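# Build a three-block leaning arch with four arms

## Task

Using blocks found among the objects on the table, make an arch. The four arm feet sit on the tabletop (scene frame, metres, heading in degrees counter-clockwise from +x) roughly at: arm1 x=+0.65 y=-0.28 z=+0.72 heading +153; arm2 x=+0.30 y=+0.65 z=+0.72 heading -122; arm3 x=-0.65 y=+0.12 z=+0.72 heading +5; arm4 x=-0.40 y=-0.65 z=+0.72 heading +61. Two identical blocks (the leaning blocks) must each be upright on one of their ends, that end flat against the table (either end is fine), and tilted toward one another. A keystone must sit centred between them, resting on their slanted upper faces with both joints closed (no gap). The three blocks must form one straight line, and no other loose object may be in contact with any of them. Any number of arms may help. At the end every gripper must have released and moved away, and the arch must stand without a robot holding it.

## Robot and tools

Robots: four identical i2rt Big YAM arms named arm1, arm2, arm3 and arm4, each with six revolute joints, a two-finger gripper and a wrist camera (arm1_cam_wrist to arm4_cam_wrist). Their feet are fixed on the tabletop at the places given in the task. Maximum reach is about 1.0 m from the joint1 axis. With joints 1 and 6 at zero and the hand level and pointing forward, the camera rides on top of the hand looking toward the fingertips.

Frames: everything is in a single scene frame whose origin is on the floor with +z up; the table top is near z=0.72. The reported hand point lies halfway between the fingertips; its z axis runs along the fingers and the fingers open and close along its y axis.

execute_actions: argument actions is a list holding exactly one action or nothing. An action is an object keyed by arm name; each arm entry has one key, joints, an object mapping joint names to absolute targets (not offsets). Names, units and ranges: joint1_rad -2.879 to 2.879 (turns the whole arm about its foot, positive counter-clockwise seen from above, 0 = the foot's heading); joint2_rad 0 to 3.141 (shoulder; 0 is upper arm lying back about level, increasing raises it then tips it forward); joint3_rad 0 to 3.019 (elbow; 0 is fully folded, increasing opens); joint4_rad -1.692 to 1.57 (hand pitch, positive tilts fingers up); joint5_rad -1.57 to 1.57 (hand yaw, positive toward the arm's right); joint6_rad -2.094 to 2.094 (hand roll, positive clockwise viewed from behind the hand); gripper_m 0 to 0.093 metres, the fingertip gap. Done tolerances are ±0.045, ±0.14, ±0.09, ±0.055, ±0.03, ±0.035 rad and ±0.003 m respectively. Any joint or arm you omit may keep pushing toward an earlier target. All motions in one action begin together but finish at different times, and joints move at unequal speeds, so the hand can sweep a wide curve; use intermediate postures near other arms and objects. One action runs at most 15 s. An unknown key or an out-of-range number rejects the whole call and nothing moves. Optional cameras: a list of camera names or "all"; omitted or null means all, [] means none. An empty actions list just reports state and pictures.

wait: seconds from 0 to 10; commands nothing and returns the same report as an empty action.

zoom_image: camera (one wrist camera from the latest full result) and region [x0, y0, x1, y1] in pixels, origin top-left, no larger than 504 by 504. Images are 616x616 fisheye.

read_manual: optional section, only "licences"; returns legal text only.

finished_scene: scene, the integer of the current scene. Call only once the arch stands on its own; it cannot be reversed, and a reply with no tool call also ends things.

Reading results: joint_positions gives each joint; joint_torques gives the six arm drive outputs (offset, scaled and noisy, non-zero even in free air, so not a reliable contact sensor). The pictures line lists which camera each image belongs to. joint_status tells how each commanded motion ended: off_target (stopped short, may still be pushing); contact_stop or time_out (target abandoned and holding in place, though a timed-out joint may keep a nearby target and keep pushing, listed in on_its_own); not_followed, together with a line "joint command not followed" and usually a cause, meaning a self- and arm-to-arm clearance check blocked that arm's joint targets (the gripper still acts, and the blocked targets may be retried later). on_its_own lists what this call did not command; its "held at" value is the held target, not the current angle. To stop a joint pushing, command it to its reported position. A very small change from the current angle may produce no motion. Joints carrying a load sag.

Heat: sustained load, even while you are composing a reply, warms motors. A MOTOR HOT line appears from 85 °C; at 100 °C an OVER-TEMPERATURE FAULT drops the arm and its grip, and unfinished keys read limit_stop_at_motor_heat (resend the target once cooled). Avoid leaving arms pressing against blocks, the table or each other.

Cautions: the simulation continues while you think and robots hold their last command. The Big YAM does not halt on contact and can push hard. Hard squeezing between two robots ends the run, and collisions can too; the clearance check may react late and ignores fingers, gripper housings and cameras. Objects touching robots are fine. Never knock or place anything outside the work area. Avoid drops, slipping grips, slamming down and forceful shoves. Loose objects may occasionally get a brief push from outside, so recheck before finishing. Grip force is about 50 to 62 N per pad, lower on some grippers.

Each tool is called after "Call:" in YAML: its name, and indented under it one key for each argument.

## Session

I'll start by looking at the current state.

Call:
execute_actions:
  actions: []

Scene clock: 0.00 s.
Joint torques (N m, as the arm reports them, + toward a larger angle): no reading
arm1.joint_positions: joint1_rad=-0.866 joint2_rad=+0.466 joint3_rad=+1.384 joint4_rad=-1.604 joint5_rad=+0.079 joint6_rad=+0.479 gripper_m=+0.095
arm1.joint_status: not commanded
arm1.hand: x=+0.6376 y=-0.1483 z=+1.2840 quat_wxyz=(-0.219, +0.530, -0.730, -0.373) (m; scene frame)
arm2.joint_positions: joint1_rad=+0.091 joint2_rad=+0.645 joint3_rad=+1.335 joint4_rad=-1.436 joint5_rad=-0.183 joint6_rad=+0.195 gripper_m=+0.095
arm2.joint_status: not commanded
arm2.hand: x=+0.2190 y=+0.4302 z=+1.2761 quat_wxyz=(-0.306, -0.807, -0.428, +0.268) (m; scene frame)
arm3.joint_positions: joint1_rad=-0.268 joint2_rad=+0.322 joint3_rad=+1.363 joint4_rad=-1.389 joint5_rad=+0.275 joint6_rad=+0.757 gripper_m=+0.094
arm3.joint_status: not commanded
arm3.hand: x=-0.5594 y=+0.0480 z=+1.2914 quat_wxyz=(-0.574, -0.441, -0.687, -0.057) (m; scene frame)
arm4.joint_positions: joint1_rad=+0.691 joint2_rad=+0.376 joint3_rad=+1.494 joint4_rad=-1.419 joint5_rad=+0.106 joint6_rad=-0.569 gripper_m=+0.095
arm4.joint_status: not commanded
arm4.hand: x=-0.3995 y=-0.5474 z=+1.3450 quat_wxyz=(-0.520, +0.720, -0.366, -0.277) (m; scene frame)
pictures: arm1_cam_wrist, arm2_cam_wrist, arm3_cam_wrist, arm4_cam_wrist
Images, in order (width x height): arm1_cam_wrist 616x616, arm2_cam_wrist 616x616, arm3_cam_wrist 616x616, arm4_cam_wrist 616x616.

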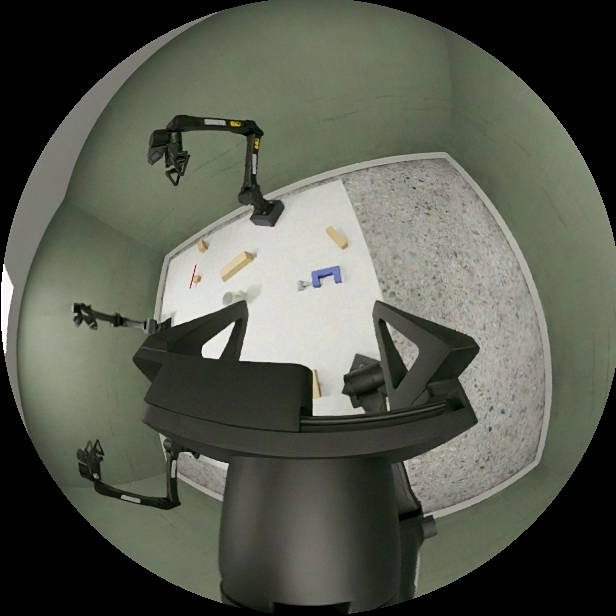

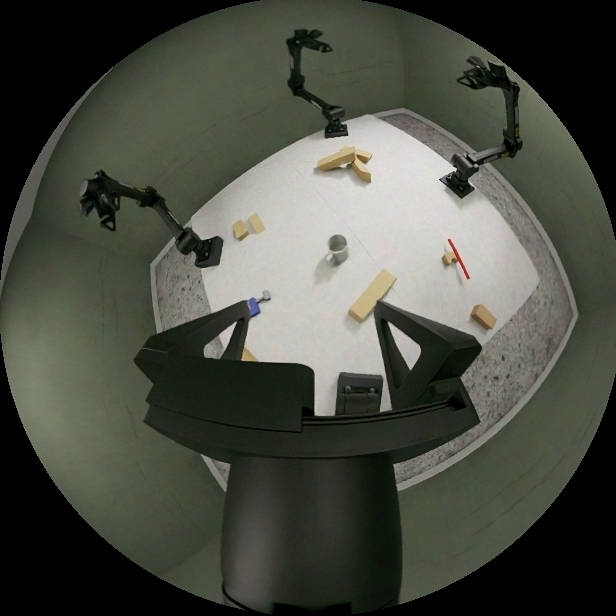

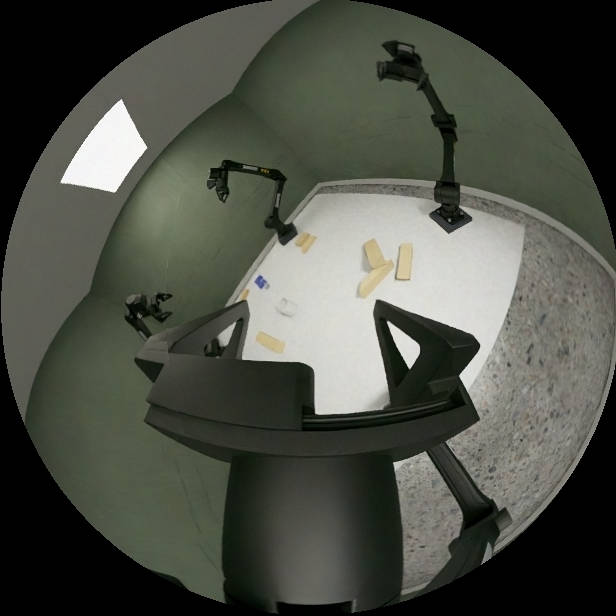

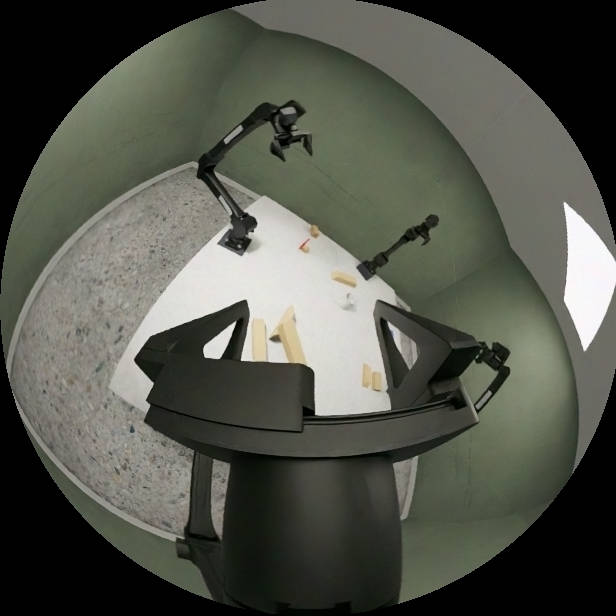

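Call:
zoom_image:
  camera: "arm2_cam_wrist"
  region: [200, 120, 520, 360]

Call:
zoom_image:
  camera: "arm3_cam_wrist"
  region: [230, 200, 450, 370]

Call:
zoom_image:
  camera: "arm1_cam_wrist"
  region: [170, 200, 390, 410]

Region (200, 120, 520, 360) of arm2_cam_wrist's 616x616 image, scaled by 1.575, with more detail than that image has; it fills the top 378 rows of this view, and the rest is white.

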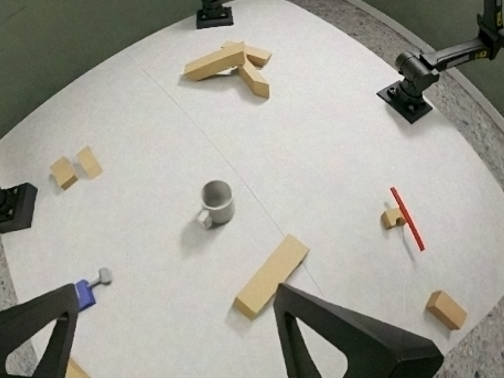

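Region (230, 200, 450, 370) of arm3_cam_wrist's 616x616 image, scaled by 2.291, with more detail than that image has; it fills the top 389 rows of this view, and the rest is white.

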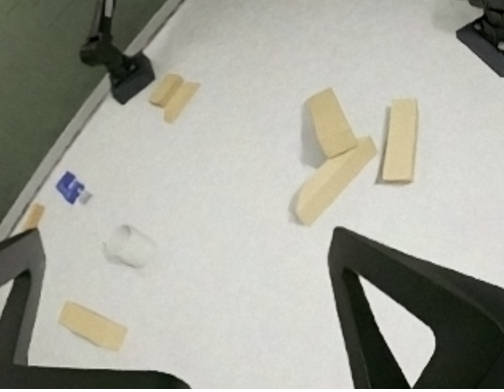

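Region (170, 200, 390, 410) of arm1_cam_wrist's 616x616 image, scaled by 2.291, with more detail than that image has; it fills the top 481 rows of this view, and the rest is white.

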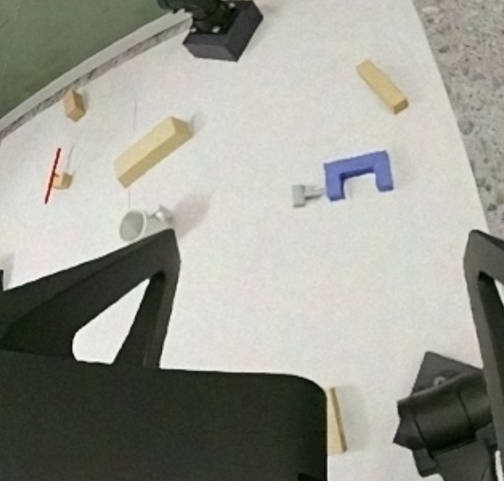

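Call:
execute_actions:
  actions:
    - {"arm1":{"joints":{"joint1_rad":0.32,"joint2_rad":0.184,"joint3_rad":0.563,"joint4_rad":-1.426,"joint5_rad":0,"joint6_rad":0}},"arm2":{"joints":{"joint1_rad":-0.087,"joint2_rad":0.478,"joint3_rad":0.577,"joint4_rad":-1.146,"joint5_rad":0,"joint6_rad":0}},"arm3":{"joints":{"joint1_rad":0.72,"joint2_rad":1.06,"joint3_rad":0.978,"joint4_rad":-0.965,"joint5_rad":0,"joint6_rad":0}},"arm4":{"joints":{"joint1_rad":0.0,"joint2_rad":0.697,"joint3_rad":0.742,"joint4_rad":-1.092,"joint5_rad":0,"joint6_rad":0}}}

Scene clock: 62.57 s.
Joint torques (N m, as the arm reports them, + toward a larger angle): arm1=[ 3.06  2.09  9.74  1.32 -0.03 -0.04] | arm2=[-0.61  1.59  9.64  1.63  0.22 -0.26] | arm3=[ 0.49 -4.84 10.82  1.98 -0.08 -0.07] | arm4=[-0.13 -0.1   8.93  2.02  0.03  0.07]
arm1.joint_positions: joint1_rad=+0.311 joint2_rad=+0.183 joint3_rad=+0.568 joint4_rad=-1.441 joint5_rad=+0.002 joint6_rad=+0.013 gripper_m=+0.095
arm1.joint_status: all done
arm1.hand: x=+0.5174 y=-0.2546 z=+0.9694 quat_wxyz=(-0.028, +0.962, -0.099, -0.253) (m; scene frame)
arm2.joint_positions: joint1_rad=-0.084 joint2_rad=+0.487 joint3_rad=+0.569 joint4_rad=-1.159 joint5_rad=-0.004 joint6_rad=+0.015 gripper_m=+0.095
arm2.joint_status: all done
arm2.hand: x=+0.1682 y=+0.4801 z=+0.9679 quat_wxyz=(-0.111, -0.873, -0.423, +0.217) (m; scene frame)
arm3.joint_positions: joint1_rad=+0.717 joint2_rad=+1.062 joint3_rad=+0.950 joint4_rad=-0.982 joint5_rad=+0.000 joint6_rad=+0.015 gripper_m=+0.094
arm3.joint_status: all done
arm3.hand: x=-0.3812 y=+0.3964 z=+0.9661 quat_wxyz=(-0.219, +0.372, -0.897, -0.100) (m; scene frame)
arm4.joint_positions: joint1_rad=+0.005 joint2_rad=+0.698 joint3_rad=+0.751 joint4_rad=-1.109 joint5_rad=+0.000 joint6_rad=-0.008 gripper_m=+0.095
arm4.joint_status: all done
arm4.hand: x=-0.2556 y=-0.4132 z=+0.9732 quat_wxyz=(-0.224, +0.476, -0.842, -0.116) (m; scene frame)
pictures: arm1_cam_wrist, arm2_cam_wrist, arm3_cam_wrist, arm4_cam_wrist
Images, in order (width x height): arm1_cam_wrist 616x616, arm2_cam_wrist 616x616, arm3_cam_wrist 616x616, arm4_cam_wrist 616x616.

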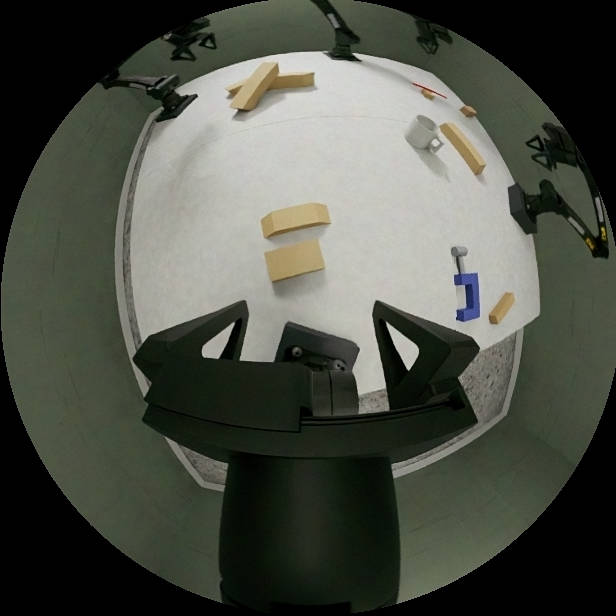

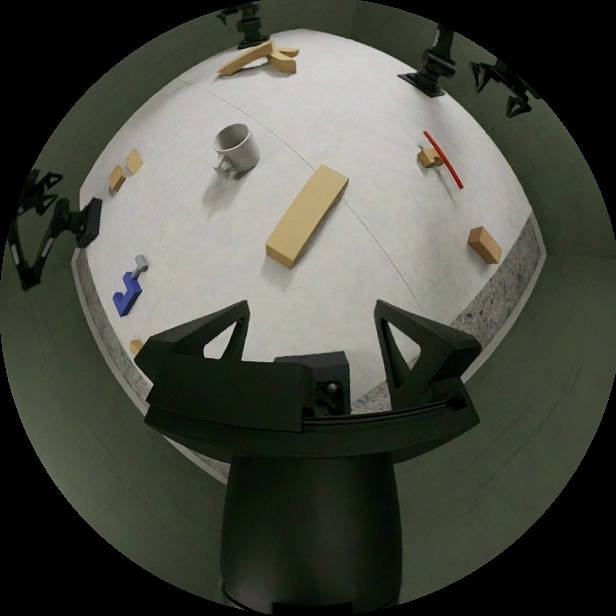

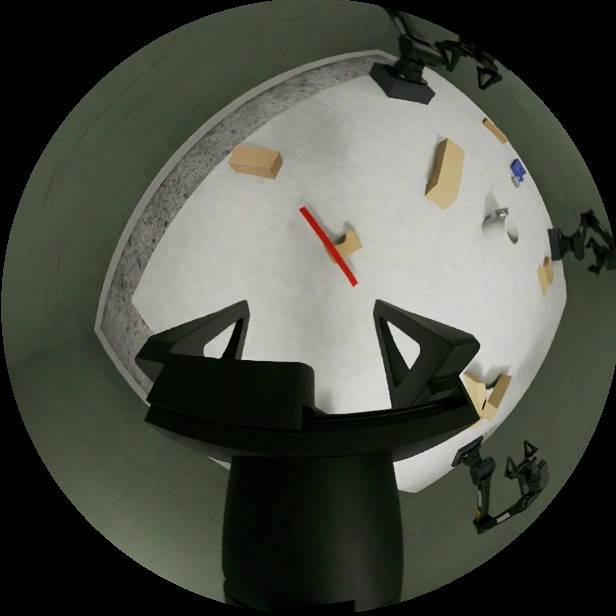

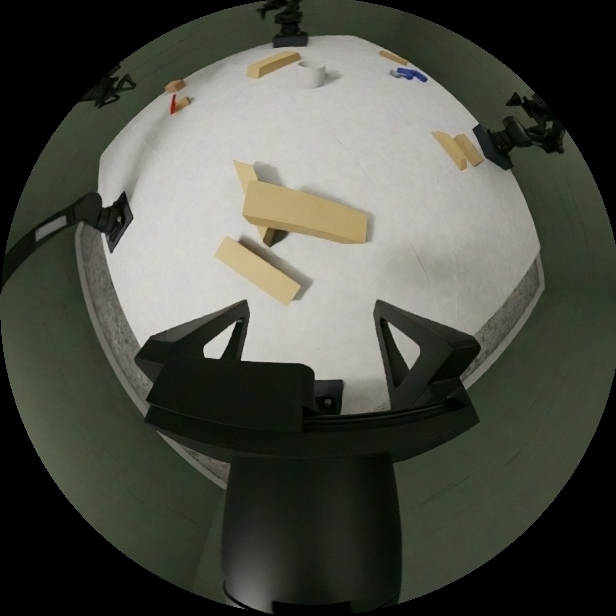

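Call:
zoom_image:
  camera: "arm1_cam_wrist"
  region: [240, 180, 360, 300]

Call:
zoom_image:
  camera: "arm4_cam_wrist"
  region: [200, 140, 390, 320]

Call:
zoom_image:
  camera: "arm2_cam_wrist"
  region: [240, 150, 370, 280]

Call:
zoom_image:
  camera: "arm3_cam_wrist"
  region: [210, 120, 490, 300]

Call:
zoom_image:
  camera: "arm1_cam_wrist"
  region: [210, 50, 340, 130]

Region (240, 180, 360, 300) of arm1_cam_wrist's 616x616 image, scaled by 4.200, with more detail than that image has.

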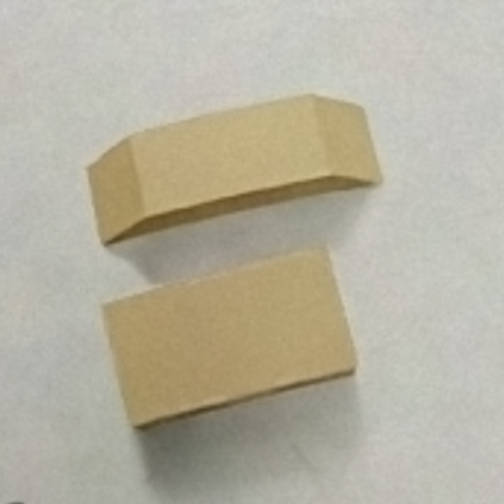

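Region (200, 140, 390, 320) of arm4_cam_wrist's 616x616 image, scaled by 2.653, with more detail than that image has; it fills the top 477 rows of this view, and the rest is white.

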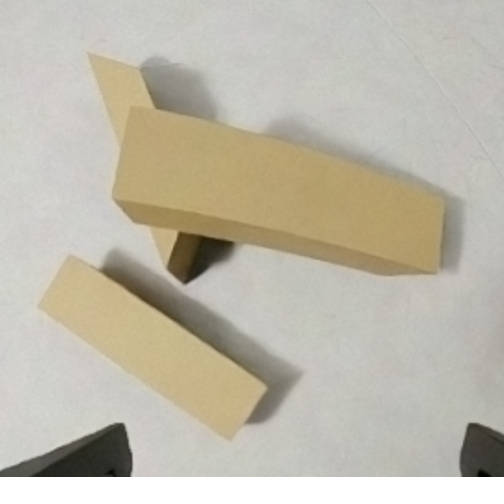

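Region (240, 150, 370, 280) of arm2_cam_wrist's 616x616 image, scaled by 3.877, with more detail than that image has.

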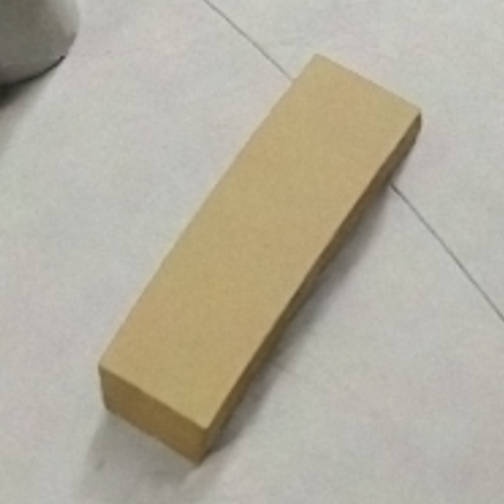

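Region (210, 120, 490, 300) of arm3_cam_wrist's 616x616 image, scaled by 1.800, with more detail than that image has; it fills the top 324 rows of this view, and the rest is white.

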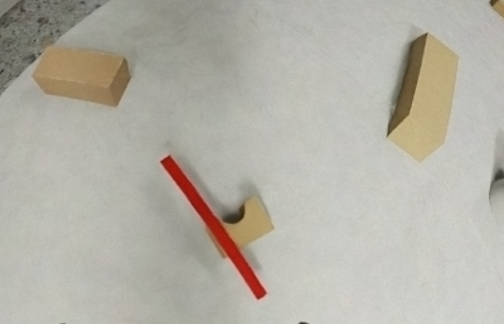

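Region (210, 50, 340, 130) of arm1_cam_wrist's 616x616 image, scaled by 3.877, with more detail than that image has; it fills the top 310 rows of this view, and the rest is white.

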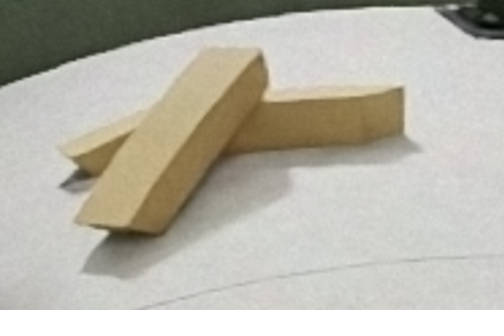

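Call:
zoom_image:
  camera: "arm4_cam_wrist"
  region: [420, 115, 500, 185]

Call:
zoom_image:
  camera: "arm2_cam_wrist"
  region: [95, 135, 165, 205]

Call:
zoom_image:
  camera: "arm4_cam_wrist"
  region: [235, 40, 335, 100]

Region (420, 115, 500, 185) of arm4_cam_wrist's 616x616 image, scaled by 6.300, with more detail than that image has; it fills the top 441 rows of this view, and the rest is white.

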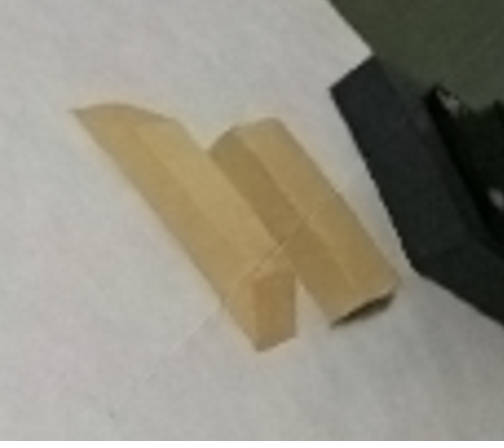

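Region (95, 135, 165, 205) of arm2_cam_wrist's 616x616 image, scaled by 7.200, with more detail than that image has.

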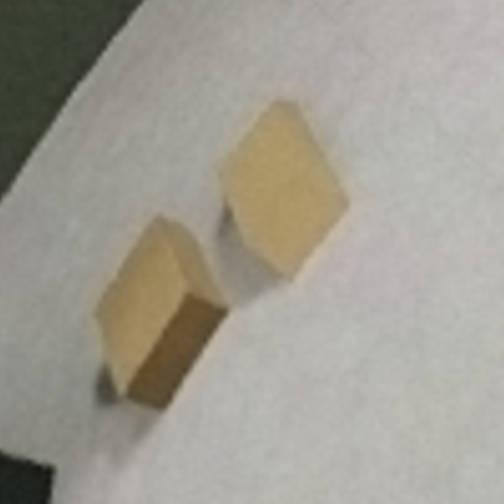

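Region (235, 40, 335, 100) of arm4_cam_wrist's 616x616 image, scaled by 5.040, with more detail than that image has; it fills the top 302 rows of this view, and the rest is white.

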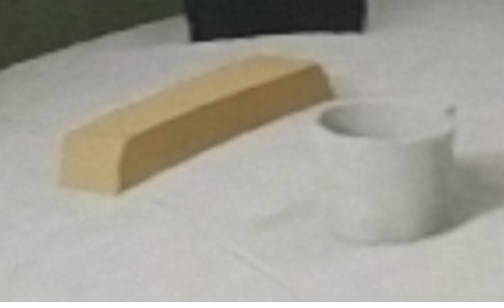

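Call:
execute_actions:
  actions:
    - {"arm1":{"joints":{"joint1_rad":0.476,"joint2_rad":0.995,"joint3_rad":0.404,"joint4_rad":-0.98,"joint5_rad":0,"joint6_rad":1.489,"gripper_m":0.085}},"arm2":{"joints":{"joint1_rad":-0.14,"joint2_rad":1.592,"joint3_rad":0.956,"joint4_rad":-0.935,"joint5_rad":0,"joint6_rad":0.518}},"arm3":{"joints":{"joint1_rad":-1.66,"joint2_rad":0.8,"joint3_rad":0.78}}}
  cameras: ["arm1_cam_wrist","arm2_cam_wrist"]

Call:
execute_actions:
  actions:
    - {"arm3":{"joints":{"joint1_rad":-1.66,"joint2_rad":2.06,"joint3_rad":0.79,"joint4_rad":1.31,"joint5_rad":-1.38,"joint6_rad":0}},"arm4":{"joints":{"joint1_rad":0.245,"joint2_rad":1.293,"joint3_rad":1.12,"joint4_rad":-1.071}}}
  cameras: ["arm3_cam_wrist","arm4_cam_wrist"]

Scene clock: 184.73 s.
Joint torques (N m, as the arm reports them, + toward a larger angle): arm1=[ 3.03 -4.28  8.14  0.47  0.07  0.24] | arm2=[-0.41 -9.23  7.3   0.63  0.17  0.06] | arm3=[-0.01 -1.89  9.4   1.76 -0.11 -0.1 ] | arm4=[-0.11 -0.03  8.94  2.03  0.04  0.06]
arm1.joint_positions: joint1_rad=+0.468 joint2_rad=+0.987 joint3_rad=+0.408 joint4_rad=-0.992 joint5_rad=+0.002 joint6_rad=+1.476 gripper_m=+0.085
arm1.joint_status: all done
arm1.hand: x=+0.4626 y=-0.2725 z=+0.8026 quat_wxyz=(-0.004, +0.727, -0.686, -0.003) (m; scene frame)
arm2.joint_positions: joint1_rad=-0.136 joint2_rad=+1.591 joint3_rad=+0.945 joint4_rad=-0.935 joint5_rad=-0.003 joint6_rad=+0.503 gripper_m=+0.095
arm2.joint_status: all done
arm2.hand: x=+0.0403 y=+0.3477 z=+0.8169 quat_wxyz=(+0.003, -0.984, -0.180, -0.006) (m; scene frame)
arm3.joint_positions: joint1_rad=-1.655 joint2_rad=+0.797 joint3_rad=+0.772 joint4_rad=-0.975 joint5_rad=+0.001 joint6_rad=+0.012 gripper_m=+0.094
arm3.joint_status: all done
arm3.hand: x=-0.6518 y=-0.2035 z=+0.9581 quat_wxyz=(-0.196, -0.683, -0.676, +0.194) (m; scene frame)
arm4.joint_positions: joint1_rad=+0.005 joint2_rad=+0.698 joint3_rad=+0.751 joint4_rad=-1.109 joint5_rad=+0.000 joint6_rad=-0.008 gripper_m=+0.095
arm4.joint_status: not commanded
arm4.hand: x=-0.2556 y=-0.4132 z=+0.9732 quat_wxyz=(-0.224, +0.476, -0.842, -0.116) (m; scene frame)
pictures: arm1_cam_wrist, arm2_cam_wrist
Images, in order (width x height): arm1_cam_wrist 616x616, arm2_cam_wrist 616x616.

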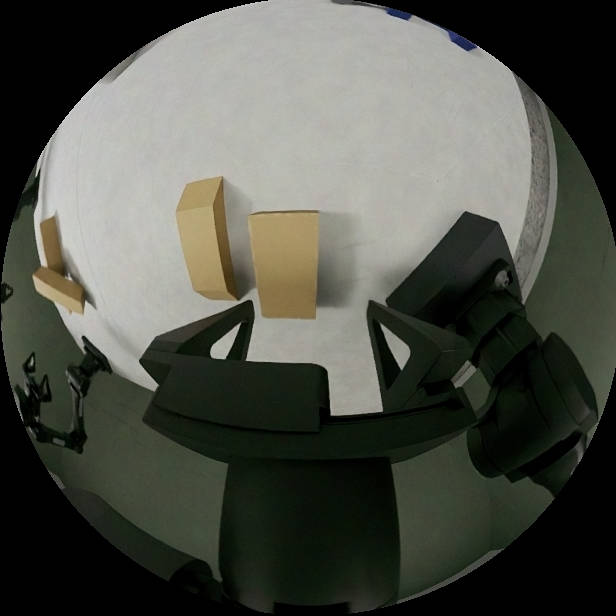

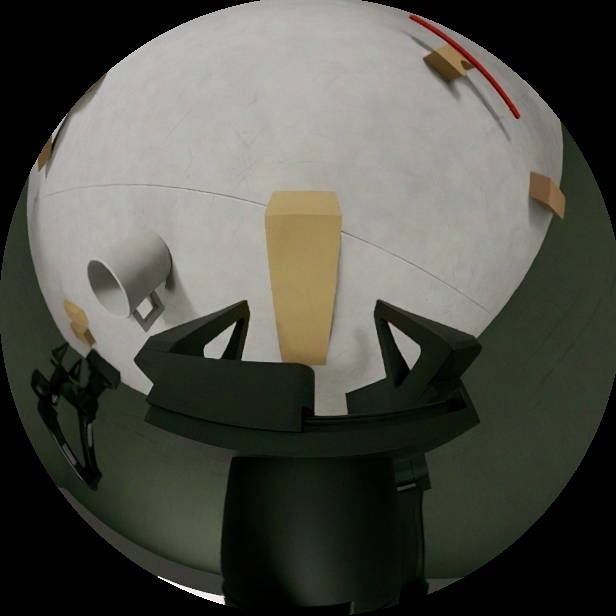

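Scene clock: 186.87 s.
Joint torques (N m, as the arm reports them, + toward a larger angle): arm1=[ 2.63 -4.43  8.14  0.45  0.1   0.19] | arm2=[ 0.12 -9.58  7.49  0.62  0.12  0.07] | arm3=[ -0.41 -11.75   3.31   2.41  -0.15   0.14] | arm4=[ 0.46 -9.19 12.74  1.05  0.03  0.04]
arm1.joint_positions: joint1_rad=+0.468 joint2_rad=+0.987 joint3_rad=+0.408 joint4_rad=-0.992 joint5_rad=+0.002 joint6_rad=+1.476 gripper_m=+0.085
arm1.joint_status: not commanded
arm1.hand: x=+0.4626 y=-0.2725 z=+0.8026 quat_wxyz=(-0.004, +0.727, -0.687, -0.003) (m; scene frame)
arm2.joint_positions: joint1_rad=-0.136 joint2_rad=+1.591 joint3_rad=+0.945 joint4_rad=-0.935 joint5_rad=-0.003 joint6_rad=+0.503 gripper_m=+0.095
arm2.joint_status: not commanded
arm2.hand: x=+0.0403 y=+0.3477 z=+0.8169 quat_wxyz=(+0.003, -0.984, -0.179, -0.006) (m; scene frame)
arm3.joint_positions: joint1_rad=-1.657 joint2_rad=+2.054 joint3_rad=+0.790 joint4_rad=+1.290 joint5_rad=-1.377 joint6_rad=-0.014 gripper_m=+0.094
arm3.joint_status: all done
arm3.hand: x=-0.4841 y=-0.3614 z=+0.7961 quat_wxyz=(-0.703, -0.059, -0.704, +0.078) (m; scene frame)
arm4.joint_positions: joint1_rad=+0.244 joint2_rad=+1.306 joint3_rad=+1.072 joint4_rad=-1.078 joint5_rad=+0.000 joint6_rad=-0.007 gripper_m=+0.095
arm4.joint_status: all done
arm4.hand: x=-0.2705 y=-0.2481 z=+0.9260 quat_wxyz=(-0.104, +0.587, -0.800, -0.068) (m; scene frame)
pictures: arm3_cam_wrist, arm4_cam_wrist
Images, in order (width x height): arm3_cam_wrist 616x616, arm4_cam_wrist 616x616.

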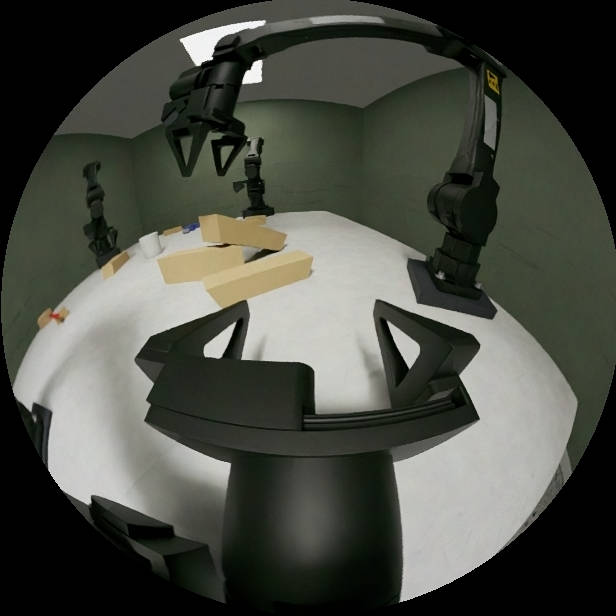

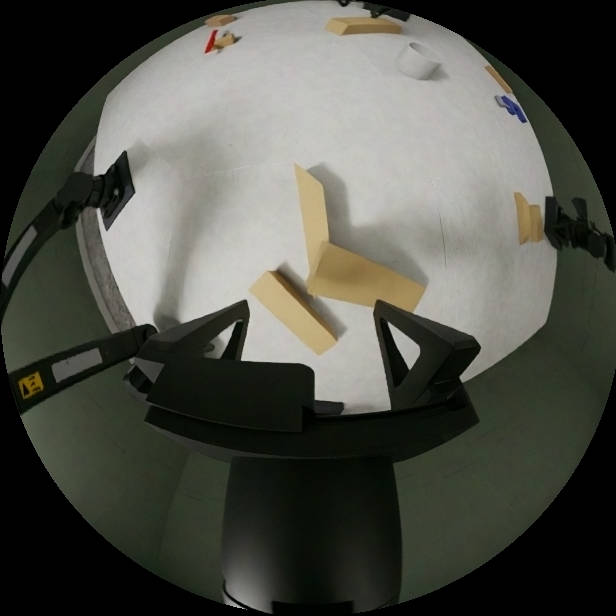

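Call:
zoom_image:
  camera: "arm4_cam_wrist"
  region: [240, 150, 440, 360]

Call:
zoom_image:
  camera: "arm3_cam_wrist"
  region: [150, 200, 330, 320]

Region (240, 150, 440, 360) of arm4_cam_wrist's 616x616 image, scaled by 2.400, with more detail than that image has; it fills the left 480 columns of this view, and the rest is white.

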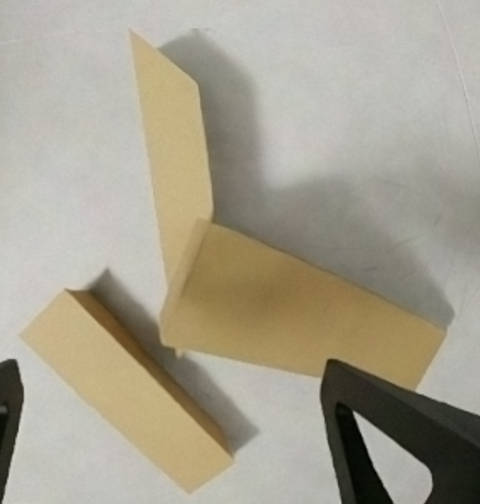

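Region (150, 200, 330, 320) of arm3_cam_wrist's 616x616 image, scaled by 2.800, with more detail than that image has.

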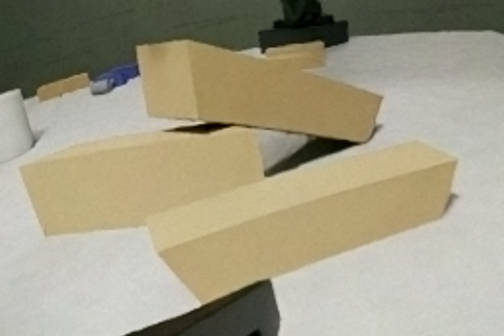

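Call:
execute_actions:
  actions:
    - {"arm1":{"joints":{"joint2_rad":0.8,"joint3_rad":0.586,"joint4_rad":0.3,"joint6_rad":1.571}},"arm2":{"joints":{"joint1_rad":-0.16,"joint2_rad":1.783,"joint3_rad":0.968,"joint4_rad":-0.746,"joint5_rad":0,"joint6_rad":0.50}},"arm3":{"joints":{"joint2_rad":0.8,"joint3_rad":0.78,"joint4_rad":-0.6,"joint5_rad":0}},"arm4":{"joints":{"joint1_rad":-0.12,"joint2_rad":1.51,"joint3_rad":1.16,"joint4_rad":-1.177,"joint5_rad":-0.36,"joint6_rad":1.5}}}
  cameras: ["arm2_cam_wrist","arm4_cam_wrist"]

Scene clock: 290.23 s.
Joint torques (N m, as the arm reports them, + toward a larger angle): arm1=[ 2.55 -5.24 13.66  2.1  -0.03  0.07] | arm2=[  0.76 -12.57   6.91   0.88   0.18  -0.15] | arm3=[-0.29 -2.82  9.76  1.19  0.04  0.14] | arm4=[  1.   -12.03  11.42  -0.47  -0.34   0.04]
arm1.joint_positions: joint1_rad=+0.468 joint2_rad=+0.796 joint3_rad=+0.552 joint4_rad=+0.282 joint5_rad=+0.002 joint6_rad=+1.558 gripper_m=+0.085
arm1.joint_status: all done
arm1.hand: x=+0.2296 y=-0.2667 z=+1.1388 quat_wxyz=(+0.494, +0.487, -0.495, -0.524) (m; scene frame)
arm2.joint_positions: joint1_rad=-0.155 joint2_rad=+1.798 joint3_rad=+0.945 joint4_rad=-0.754 joint5_rad=-0.003 joint6_rad=+0.503 gripper_m=+0.095
arm2.joint_status: all done
arm2.hand: x=+0.0241 y=+0.3412 z=+0.7356 quat_wxyz=(+0.011, -0.985, -0.170, -0.016) (m; scene frame)
arm3.joint_positions: joint1_rad=-1.657 joint2_rad=+0.807 joint3_rad=+0.772 joint4_rad=-0.590 joint5_rad=-0.003 joint6_rad=-0.012 gripper_m=+0.094
arm3.joint_status: all done
arm3.hand: x=-0.6520 y=-0.2737 z=+1.0185 quat_wxyz=(-0.317, -0.627, -0.635, +0.320) (m; scene frame)
arm4.joint_positions: joint1_rad=-0.129 joint2_rad=+1.528 joint3_rad=+1.116 joint4_rad=-1.166 joint5_rad=-0.355 joint6_rad=+1.492 gripper_m=+0.095
arm4.joint_status: all done
arm4.hand: x=-0.1793 y=-0.2868 z=+0.8638 quat_wxyz=(+0.159, -0.296, -0.940, -0.059) (m; scene frame)
pictures: arm2_cam_wrist, arm4_cam_wrist
Images, in order (width x height): arm2_cam_wrist 616x616, arm4_cam_wrist 616x616.

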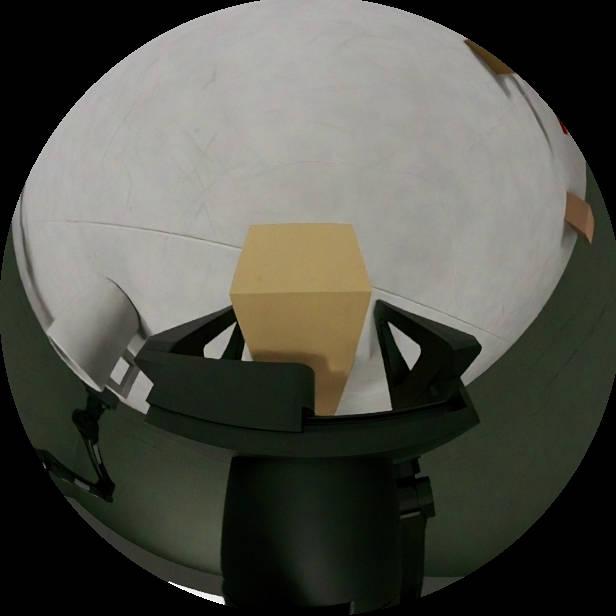

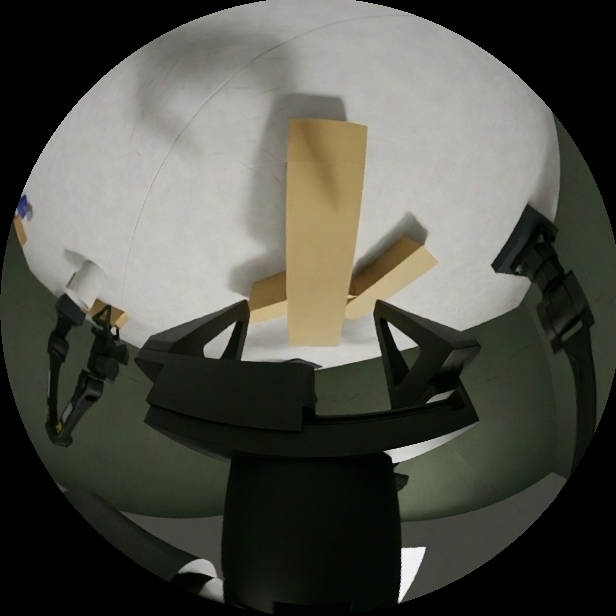

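Call:
execute_actions:
  actions:
    - {"arm1":{"joints":{"joint1_rad":-0.356,"joint2_rad":1.61,"joint3_rad":0.62,"joint4_rad":1.05,"gripper_m":0.075}},"arm2":{"joints":{"joint3_rad":1.0}},"arm4":{"joints":{"joint2_rad":1.615,"joint3_rad":0.965,"joint4_rad":-0.90,"joint6_rad":1.55}}}
  cameras: ["arm2_cam_wrist","arm4_cam_wrist"]

Scene clock: 304.60 s.
Joint torques (N m, as the arm reports them, + toward a larger angle): arm1=[  1.68 -13.11  10.26   2.07   0.06   0.08] | arm2=[  0.48 -12.21   7.9    0.81   0.18  -0.14] | arm3=[ 0.16 -3.31  9.73  1.32  0.05  0.15] | arm4=[  0.96 -11.79   7.31   0.67  -0.3    0.06]
arm1.joint_positions: joint1_rad=-0.354 joint2_rad=+1.595 joint3_rad=+0.581 joint4_rad=+1.031 joint5_rad=+0.000 joint6_rad=+1.559 gripper_m=+0.075
arm1.joint_status: all done
arm1.hand: x=+0.2946 y=+0.1327 z=+0.9639 quat_wxyz=(+0.243, +0.250, -0.653, -0.673) (m; scene frame)
arm2.joint_positions: joint1_rad=-0.155 joint2_rad=+1.798 joint3_rad=+0.972 joint4_rad=-0.753 joint5_rad=-0.003 joint6_rad=+0.503 gripper_m=+0.095
arm2.joint_status: all done
arm2.hand: x=+0.0146 y=+0.3305 z=+0.7421 quat_wxyz=(+0.002, -0.985, -0.170, -0.005) (m; scene frame)
arm3.joint_positions: joint1_rad=-1.657 joint2_rad=+0.807 joint3_rad=+0.772 joint4_rad=-0.590 joint5_rad=-0.003 joint6_rad=-0.012 gripper_m=+0.094
arm3.joint_status: not commanded
arm3.hand: x=-0.6520 y=-0.2737 z=+1.0185 quat_wxyz=(-0.317, -0.627, -0.635, +0.320) (m; scene frame)
arm4.joint_positions: joint1_rad=-0.129 joint2_rad=+1.629 joint3_rad=+0.960 joint4_rad=-0.913 joint5_rad=-0.356 joint6_rad=+1.542 gripper_m=+0.095
arm4.joint_status: all done
arm4.hand: x=-0.1871 y=-0.2982 z=+0.7725 quat_wxyz=(+0.162, -0.320, -0.932, -0.053) (m; scene frame)
pictures: arm2_cam_wrist, arm4_cam_wrist
Images, in order (width x height): arm2_cam_wrist 616x616, arm4_cam_wrist 616x616.

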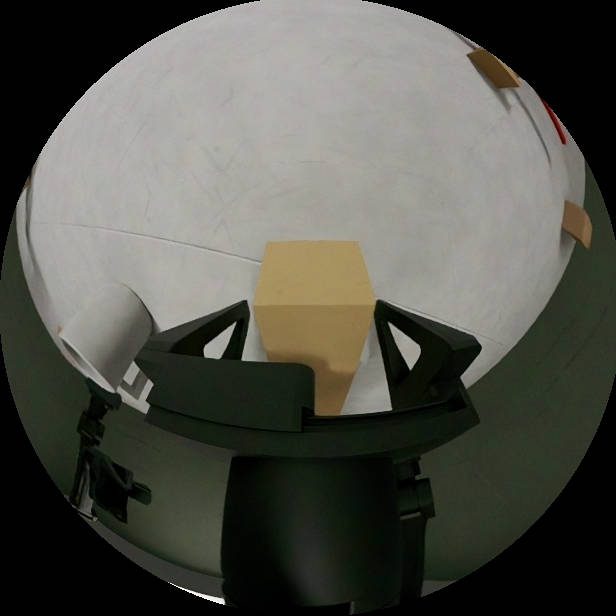

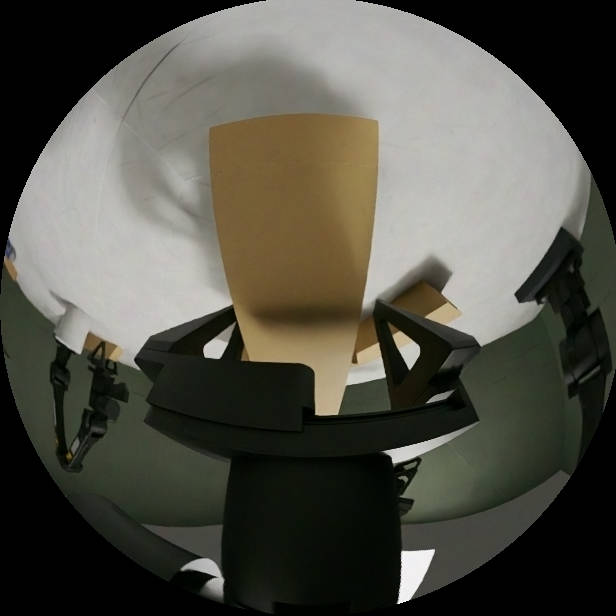

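Call:
execute_actions:
  actions:
    - {"arm2":{"joints":{"gripper_m":0.04}},"arm4":{"joints":{"joint4_rad":-0.875,"gripper_m":0.075}}}
  cameras: ["arm4_cam_wrist"]

Call:
execute_actions:
  actions:
    - {"arm4":{"joints":{"gripper_m":0.04}},"arm2":{"joints":{"joint2_rad":1.55}}}
  cameras: ["arm2_cam_wrist","arm4_cam_wrist"]

Scene clock: 310.07 s.
Joint torques (N m, as the arm reports them, + toward a larger angle): arm1=[  2.2  -12.98  10.11   2.13   0.04   0.07] | arm2=[ -1.06 -12.5    7.82   0.68   0.13  -0.16] | arm3=[ 0.52 -3.36  9.7   1.27  0.02  0.14] | arm4=[  0.98 -11.84   7.33   0.74  -0.31   0.05]
arm1.joint_positions: joint1_rad=-0.354 joint2_rad=+1.595 joint3_rad=+0.581 joint4_rad=+1.031 joint5_rad=+0.000 joint6_rad=+1.559 gripper_m=+0.075
arm1.joint_status: not commanded
arm1.hand: x=+0.2946 y=+0.1327 z=+0.9639 quat_wxyz=(+0.243, +0.250, -0.653, -0.673) (m; scene frame)
arm2.joint_positions: joint1_rad=-0.155 joint2_rad=+1.798 joint3_rad=+0.972 joint4_rad=-0.752 joint5_rad=-0.002 joint6_rad=+0.503 gripper_m=+0.059
arm2.joint_status: gripper_m off_target (ended at +0.059, target +0.040)
arm2.hand: x=+0.0143 y=+0.3304 z=+0.7421 quat_wxyz=(+0.002, -0.985, -0.170, -0.005) (m; scene frame)
arm3.joint_positions: joint1_rad=-1.657 joint2_rad=+0.807 joint3_rad=+0.772 joint4_rad=-0.590 joint5_rad=-0.003 joint6_rad=-0.012 gripper_m=+0.094
arm3.joint_status: not commanded
arm3.hand: x=-0.6520 y=-0.2737 z=+1.0185 quat_wxyz=(-0.317, -0.627, -0.635, +0.320) (m; scene frame)
arm4.joint_positions: joint1_rad=-0.129 joint2_rad=+1.629 joint3_rad=+0.960 joint4_rad=-0.888 joint5_rad=-0.356 joint6_rad=+1.542 gripper_m=+0.075
arm4.joint_status: all done
arm4.hand: x=-0.1834 y=-0.2937 z=+0.7724 quat_wxyz=(+0.158, -0.318, -0.933, -0.064) (m; scene frame)
pictures: arm4_cam_wrist
Images, in order (width x height): arm4_cam_wrist 616x616.

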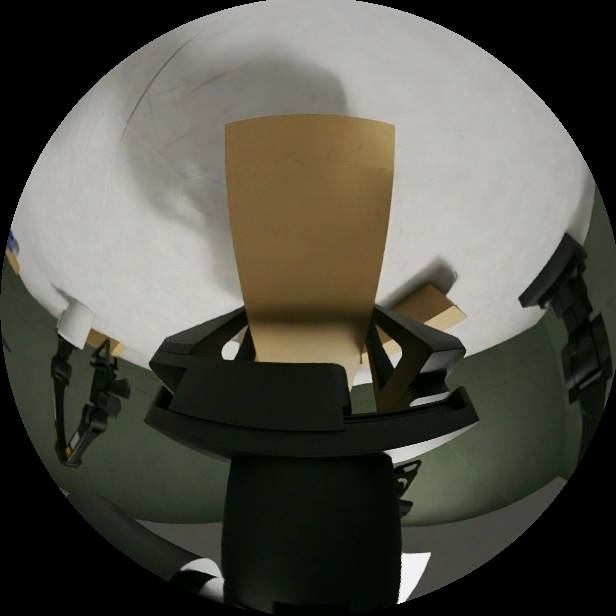

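Scene clock: 311.23 s.
Joint torques (N m, as the arm reports them, + toward a larger angle): arm1=[  1.9  -12.57  10.21   2.08   0.06   0.06] | arm2=[ -0.61 -10.81   9.48   1.1    0.1   -0.19] | arm3=[-0.02 -3.26  9.72  1.17  0.03  0.13] | arm4=[  1.02 -11.87   7.33   0.6   -0.31   0.04]
arm1.joint_positions: joint1_rad=-0.354 joint2_rad=+1.595 joint3_rad=+0.581 joint4_rad=+1.031 joint5_rad=+0.000 joint6_rad=+1.559 gripper_m=+0.075
arm1.joint_status: not commanded
arm1.hand: x=+0.2946 y=+0.1327 z=+0.9639 quat_wxyz=(+0.243, +0.250, -0.653, -0.673) (m; scene frame)
arm2.joint_positions: joint1_rad=-0.155 joint2_rad=+1.558 joint3_rad=+0.972 joint4_rad=-0.751 joint5_rad=-0.001 joint6_rad=+0.503 gripper_m=+0.059
arm2.joint_status: all done
arm2.hand: x=-0.0057 y=+0.3082 z=+0.8440 quat_wxyz=(-0.072, -0.979, -0.169, +0.090) (m; scene frame)
arm3.joint_positions: joint1_rad=-1.657 joint2_rad=+0.807 joint3_rad=+0.772 joint4_rad=-0.590 joint5_rad=-0.003 joint6_rad=-0.012 gripper_m=+0.094
arm3.joint_status: not commanded
arm3.hand: x=-0.6520 y=-0.2737 z=+1.0185 quat_wxyz=(-0.317, -0.627, -0.635, +0.320) (m; scene frame)
arm4.joint_positions: joint1_rad=-0.129 joint2_rad=+1.629 joint3_rad=+0.960 joint4_rad=-0.885 joint5_rad=-0.356 joint6_rad=+1.543 gripper_m=+0.059
arm4.joint_status: gripper_m off_target (ended at +0.059, target +0.040)
arm4.hand: x=-0.1829 y=-0.2931 z=+0.7724 quat_wxyz=(+0.157, -0.318, -0.933, -0.065) (m; scene frame)
pictures: arm2_cam_wrist, arm4_cam_wrist
Images, in order (width x height): arm2_cam_wrist 616x616, arm4_cam_wrist 616x616.

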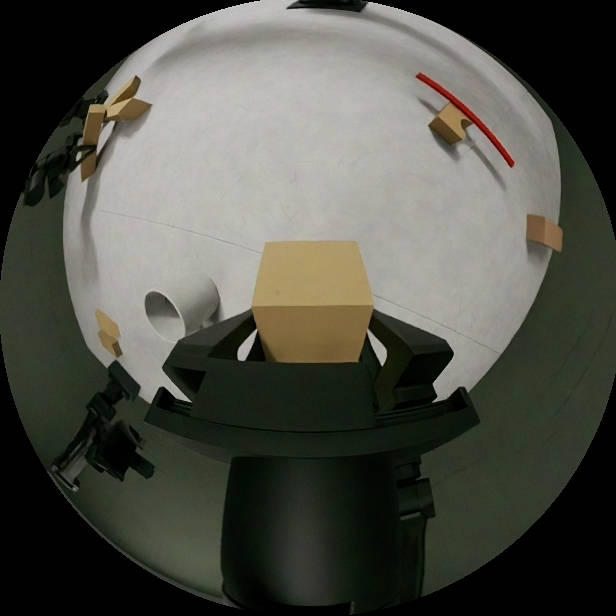

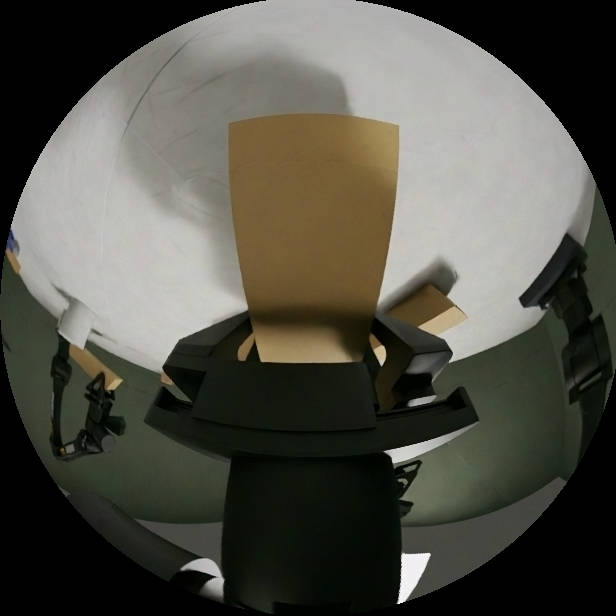

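Call:
execute_actions:
  actions:
    - {"arm2":{"joints":{"joint1_rad":0.31,"joint2_rad":1.655,"joint3_rad":1.49,"joint4_rad":-1.37,"joint6_rad":0.62}},"arm4":{"joints":{"joint2_rad":1.3,"joint3_rad":1.1,"joint4_rad":-1.2}}}
  cameras: ["arm1_cam_wrist","arm4_cam_wrist"]

Scene clock: 319.07 s.
Joint torques (N m, as the arm reports them, + toward a larger angle): arm1=[  2.41 -12.91  10.21   2.11   0.06   0.07] | arm2=[  0.64 -13.57  11.44   0.13  -0.02   0.05] | arm3=[-0.35 -2.62  9.74  1.24  0.02  0.17] | arm4=[ 1.03 -8.92 13.   -0.11 -0.34  0.03]
arm1.joint_positions: joint1_rad=-0.354 joint2_rad=+1.595 joint3_rad=+0.581 joint4_rad=+1.031 joint5_rad=+0.000 joint6_rad=+1.559 gripper_m=+0.075
arm1.joint_status: not commanded
arm1.hand: x=+0.2946 y=+0.1327 z=+0.9639 quat_wxyz=(+0.243, +0.250, -0.653, -0.673) (m; scene frame)
arm2.joint_positions: joint1_rad=+0.308 joint2_rad=+1.672 joint3_rad=+1.446 joint4_rad=-1.358 joint5_rad=+0.001 joint6_rad=+0.606 gripper_m=+0.059
arm2.joint_status: all done
arm2.hand: x=+0.1702 y=+0.1722 z=+0.9539 quat_wxyz=(+0.006, -0.939, -0.344, -0.004) (m; scene frame)
arm3.joint_positions: joint1_rad=-1.657 joint2_rad=+0.807 joint3_rad=+0.772 joint4_rad=-0.590 joint5_rad=-0.003 joint6_rad=-0.012 gripper_m=+0.094
arm3.joint_status: not commanded
arm3.hand: x=-0.6520 y=-0.2737 z=+1.0185 quat_wxyz=(-0.317, -0.627, -0.635, +0.320) (m; scene frame)
arm4.joint_positions: joint1_rad=-0.129 joint2_rad=+1.314 joint3_rad=+1.043 joint4_rad=-1.191 joint5_rad=-0.356 joint6_rad=+1.543 gripper_m=+0.059
arm4.joint_status: all done
arm4.hand: x=-0.2032 y=-0.3147 z=+0.9183 quat_wxyz=(+0.141, -0.310, -0.934, -0.108) (m; scene frame)
pictures: arm1_cam_wrist, arm4_cam_wrist
Images, in order (width x height): arm1_cam_wrist 616x616, arm4_cam_wrist 616x616.

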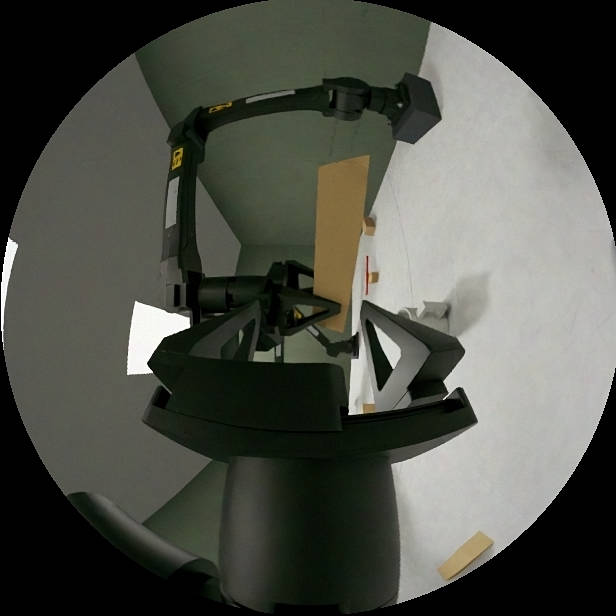

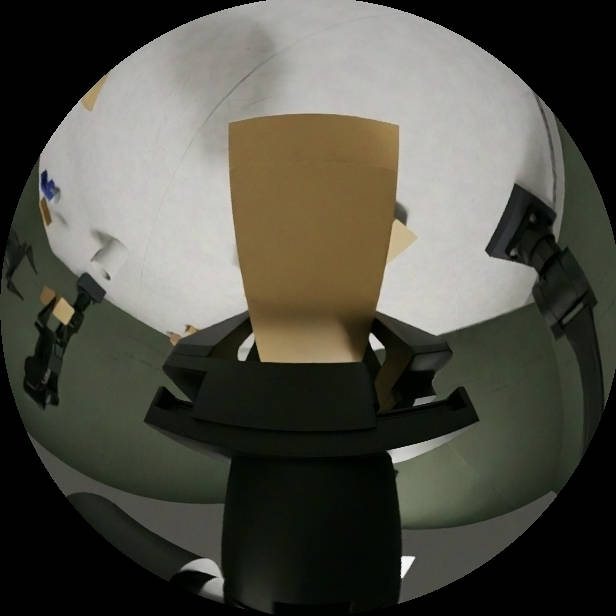

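Call:
zoom_image:
  camera: "arm1_cam_wrist"
  region: [240, 140, 440, 360]

Region (240, 140, 440, 360) of arm1_cam_wrist's 616x616 image, scaled by 2.291, with more detail than that image has; it fills the left 458 columns of this view, and the rest is white.

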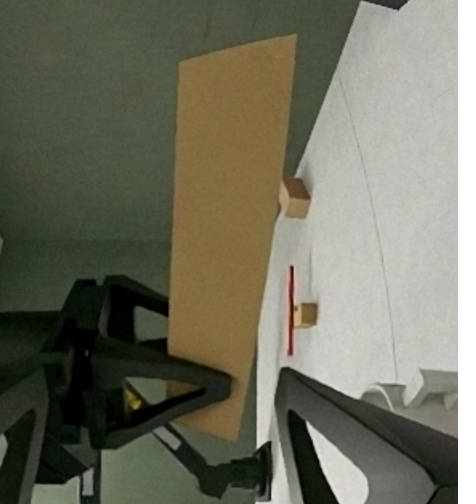

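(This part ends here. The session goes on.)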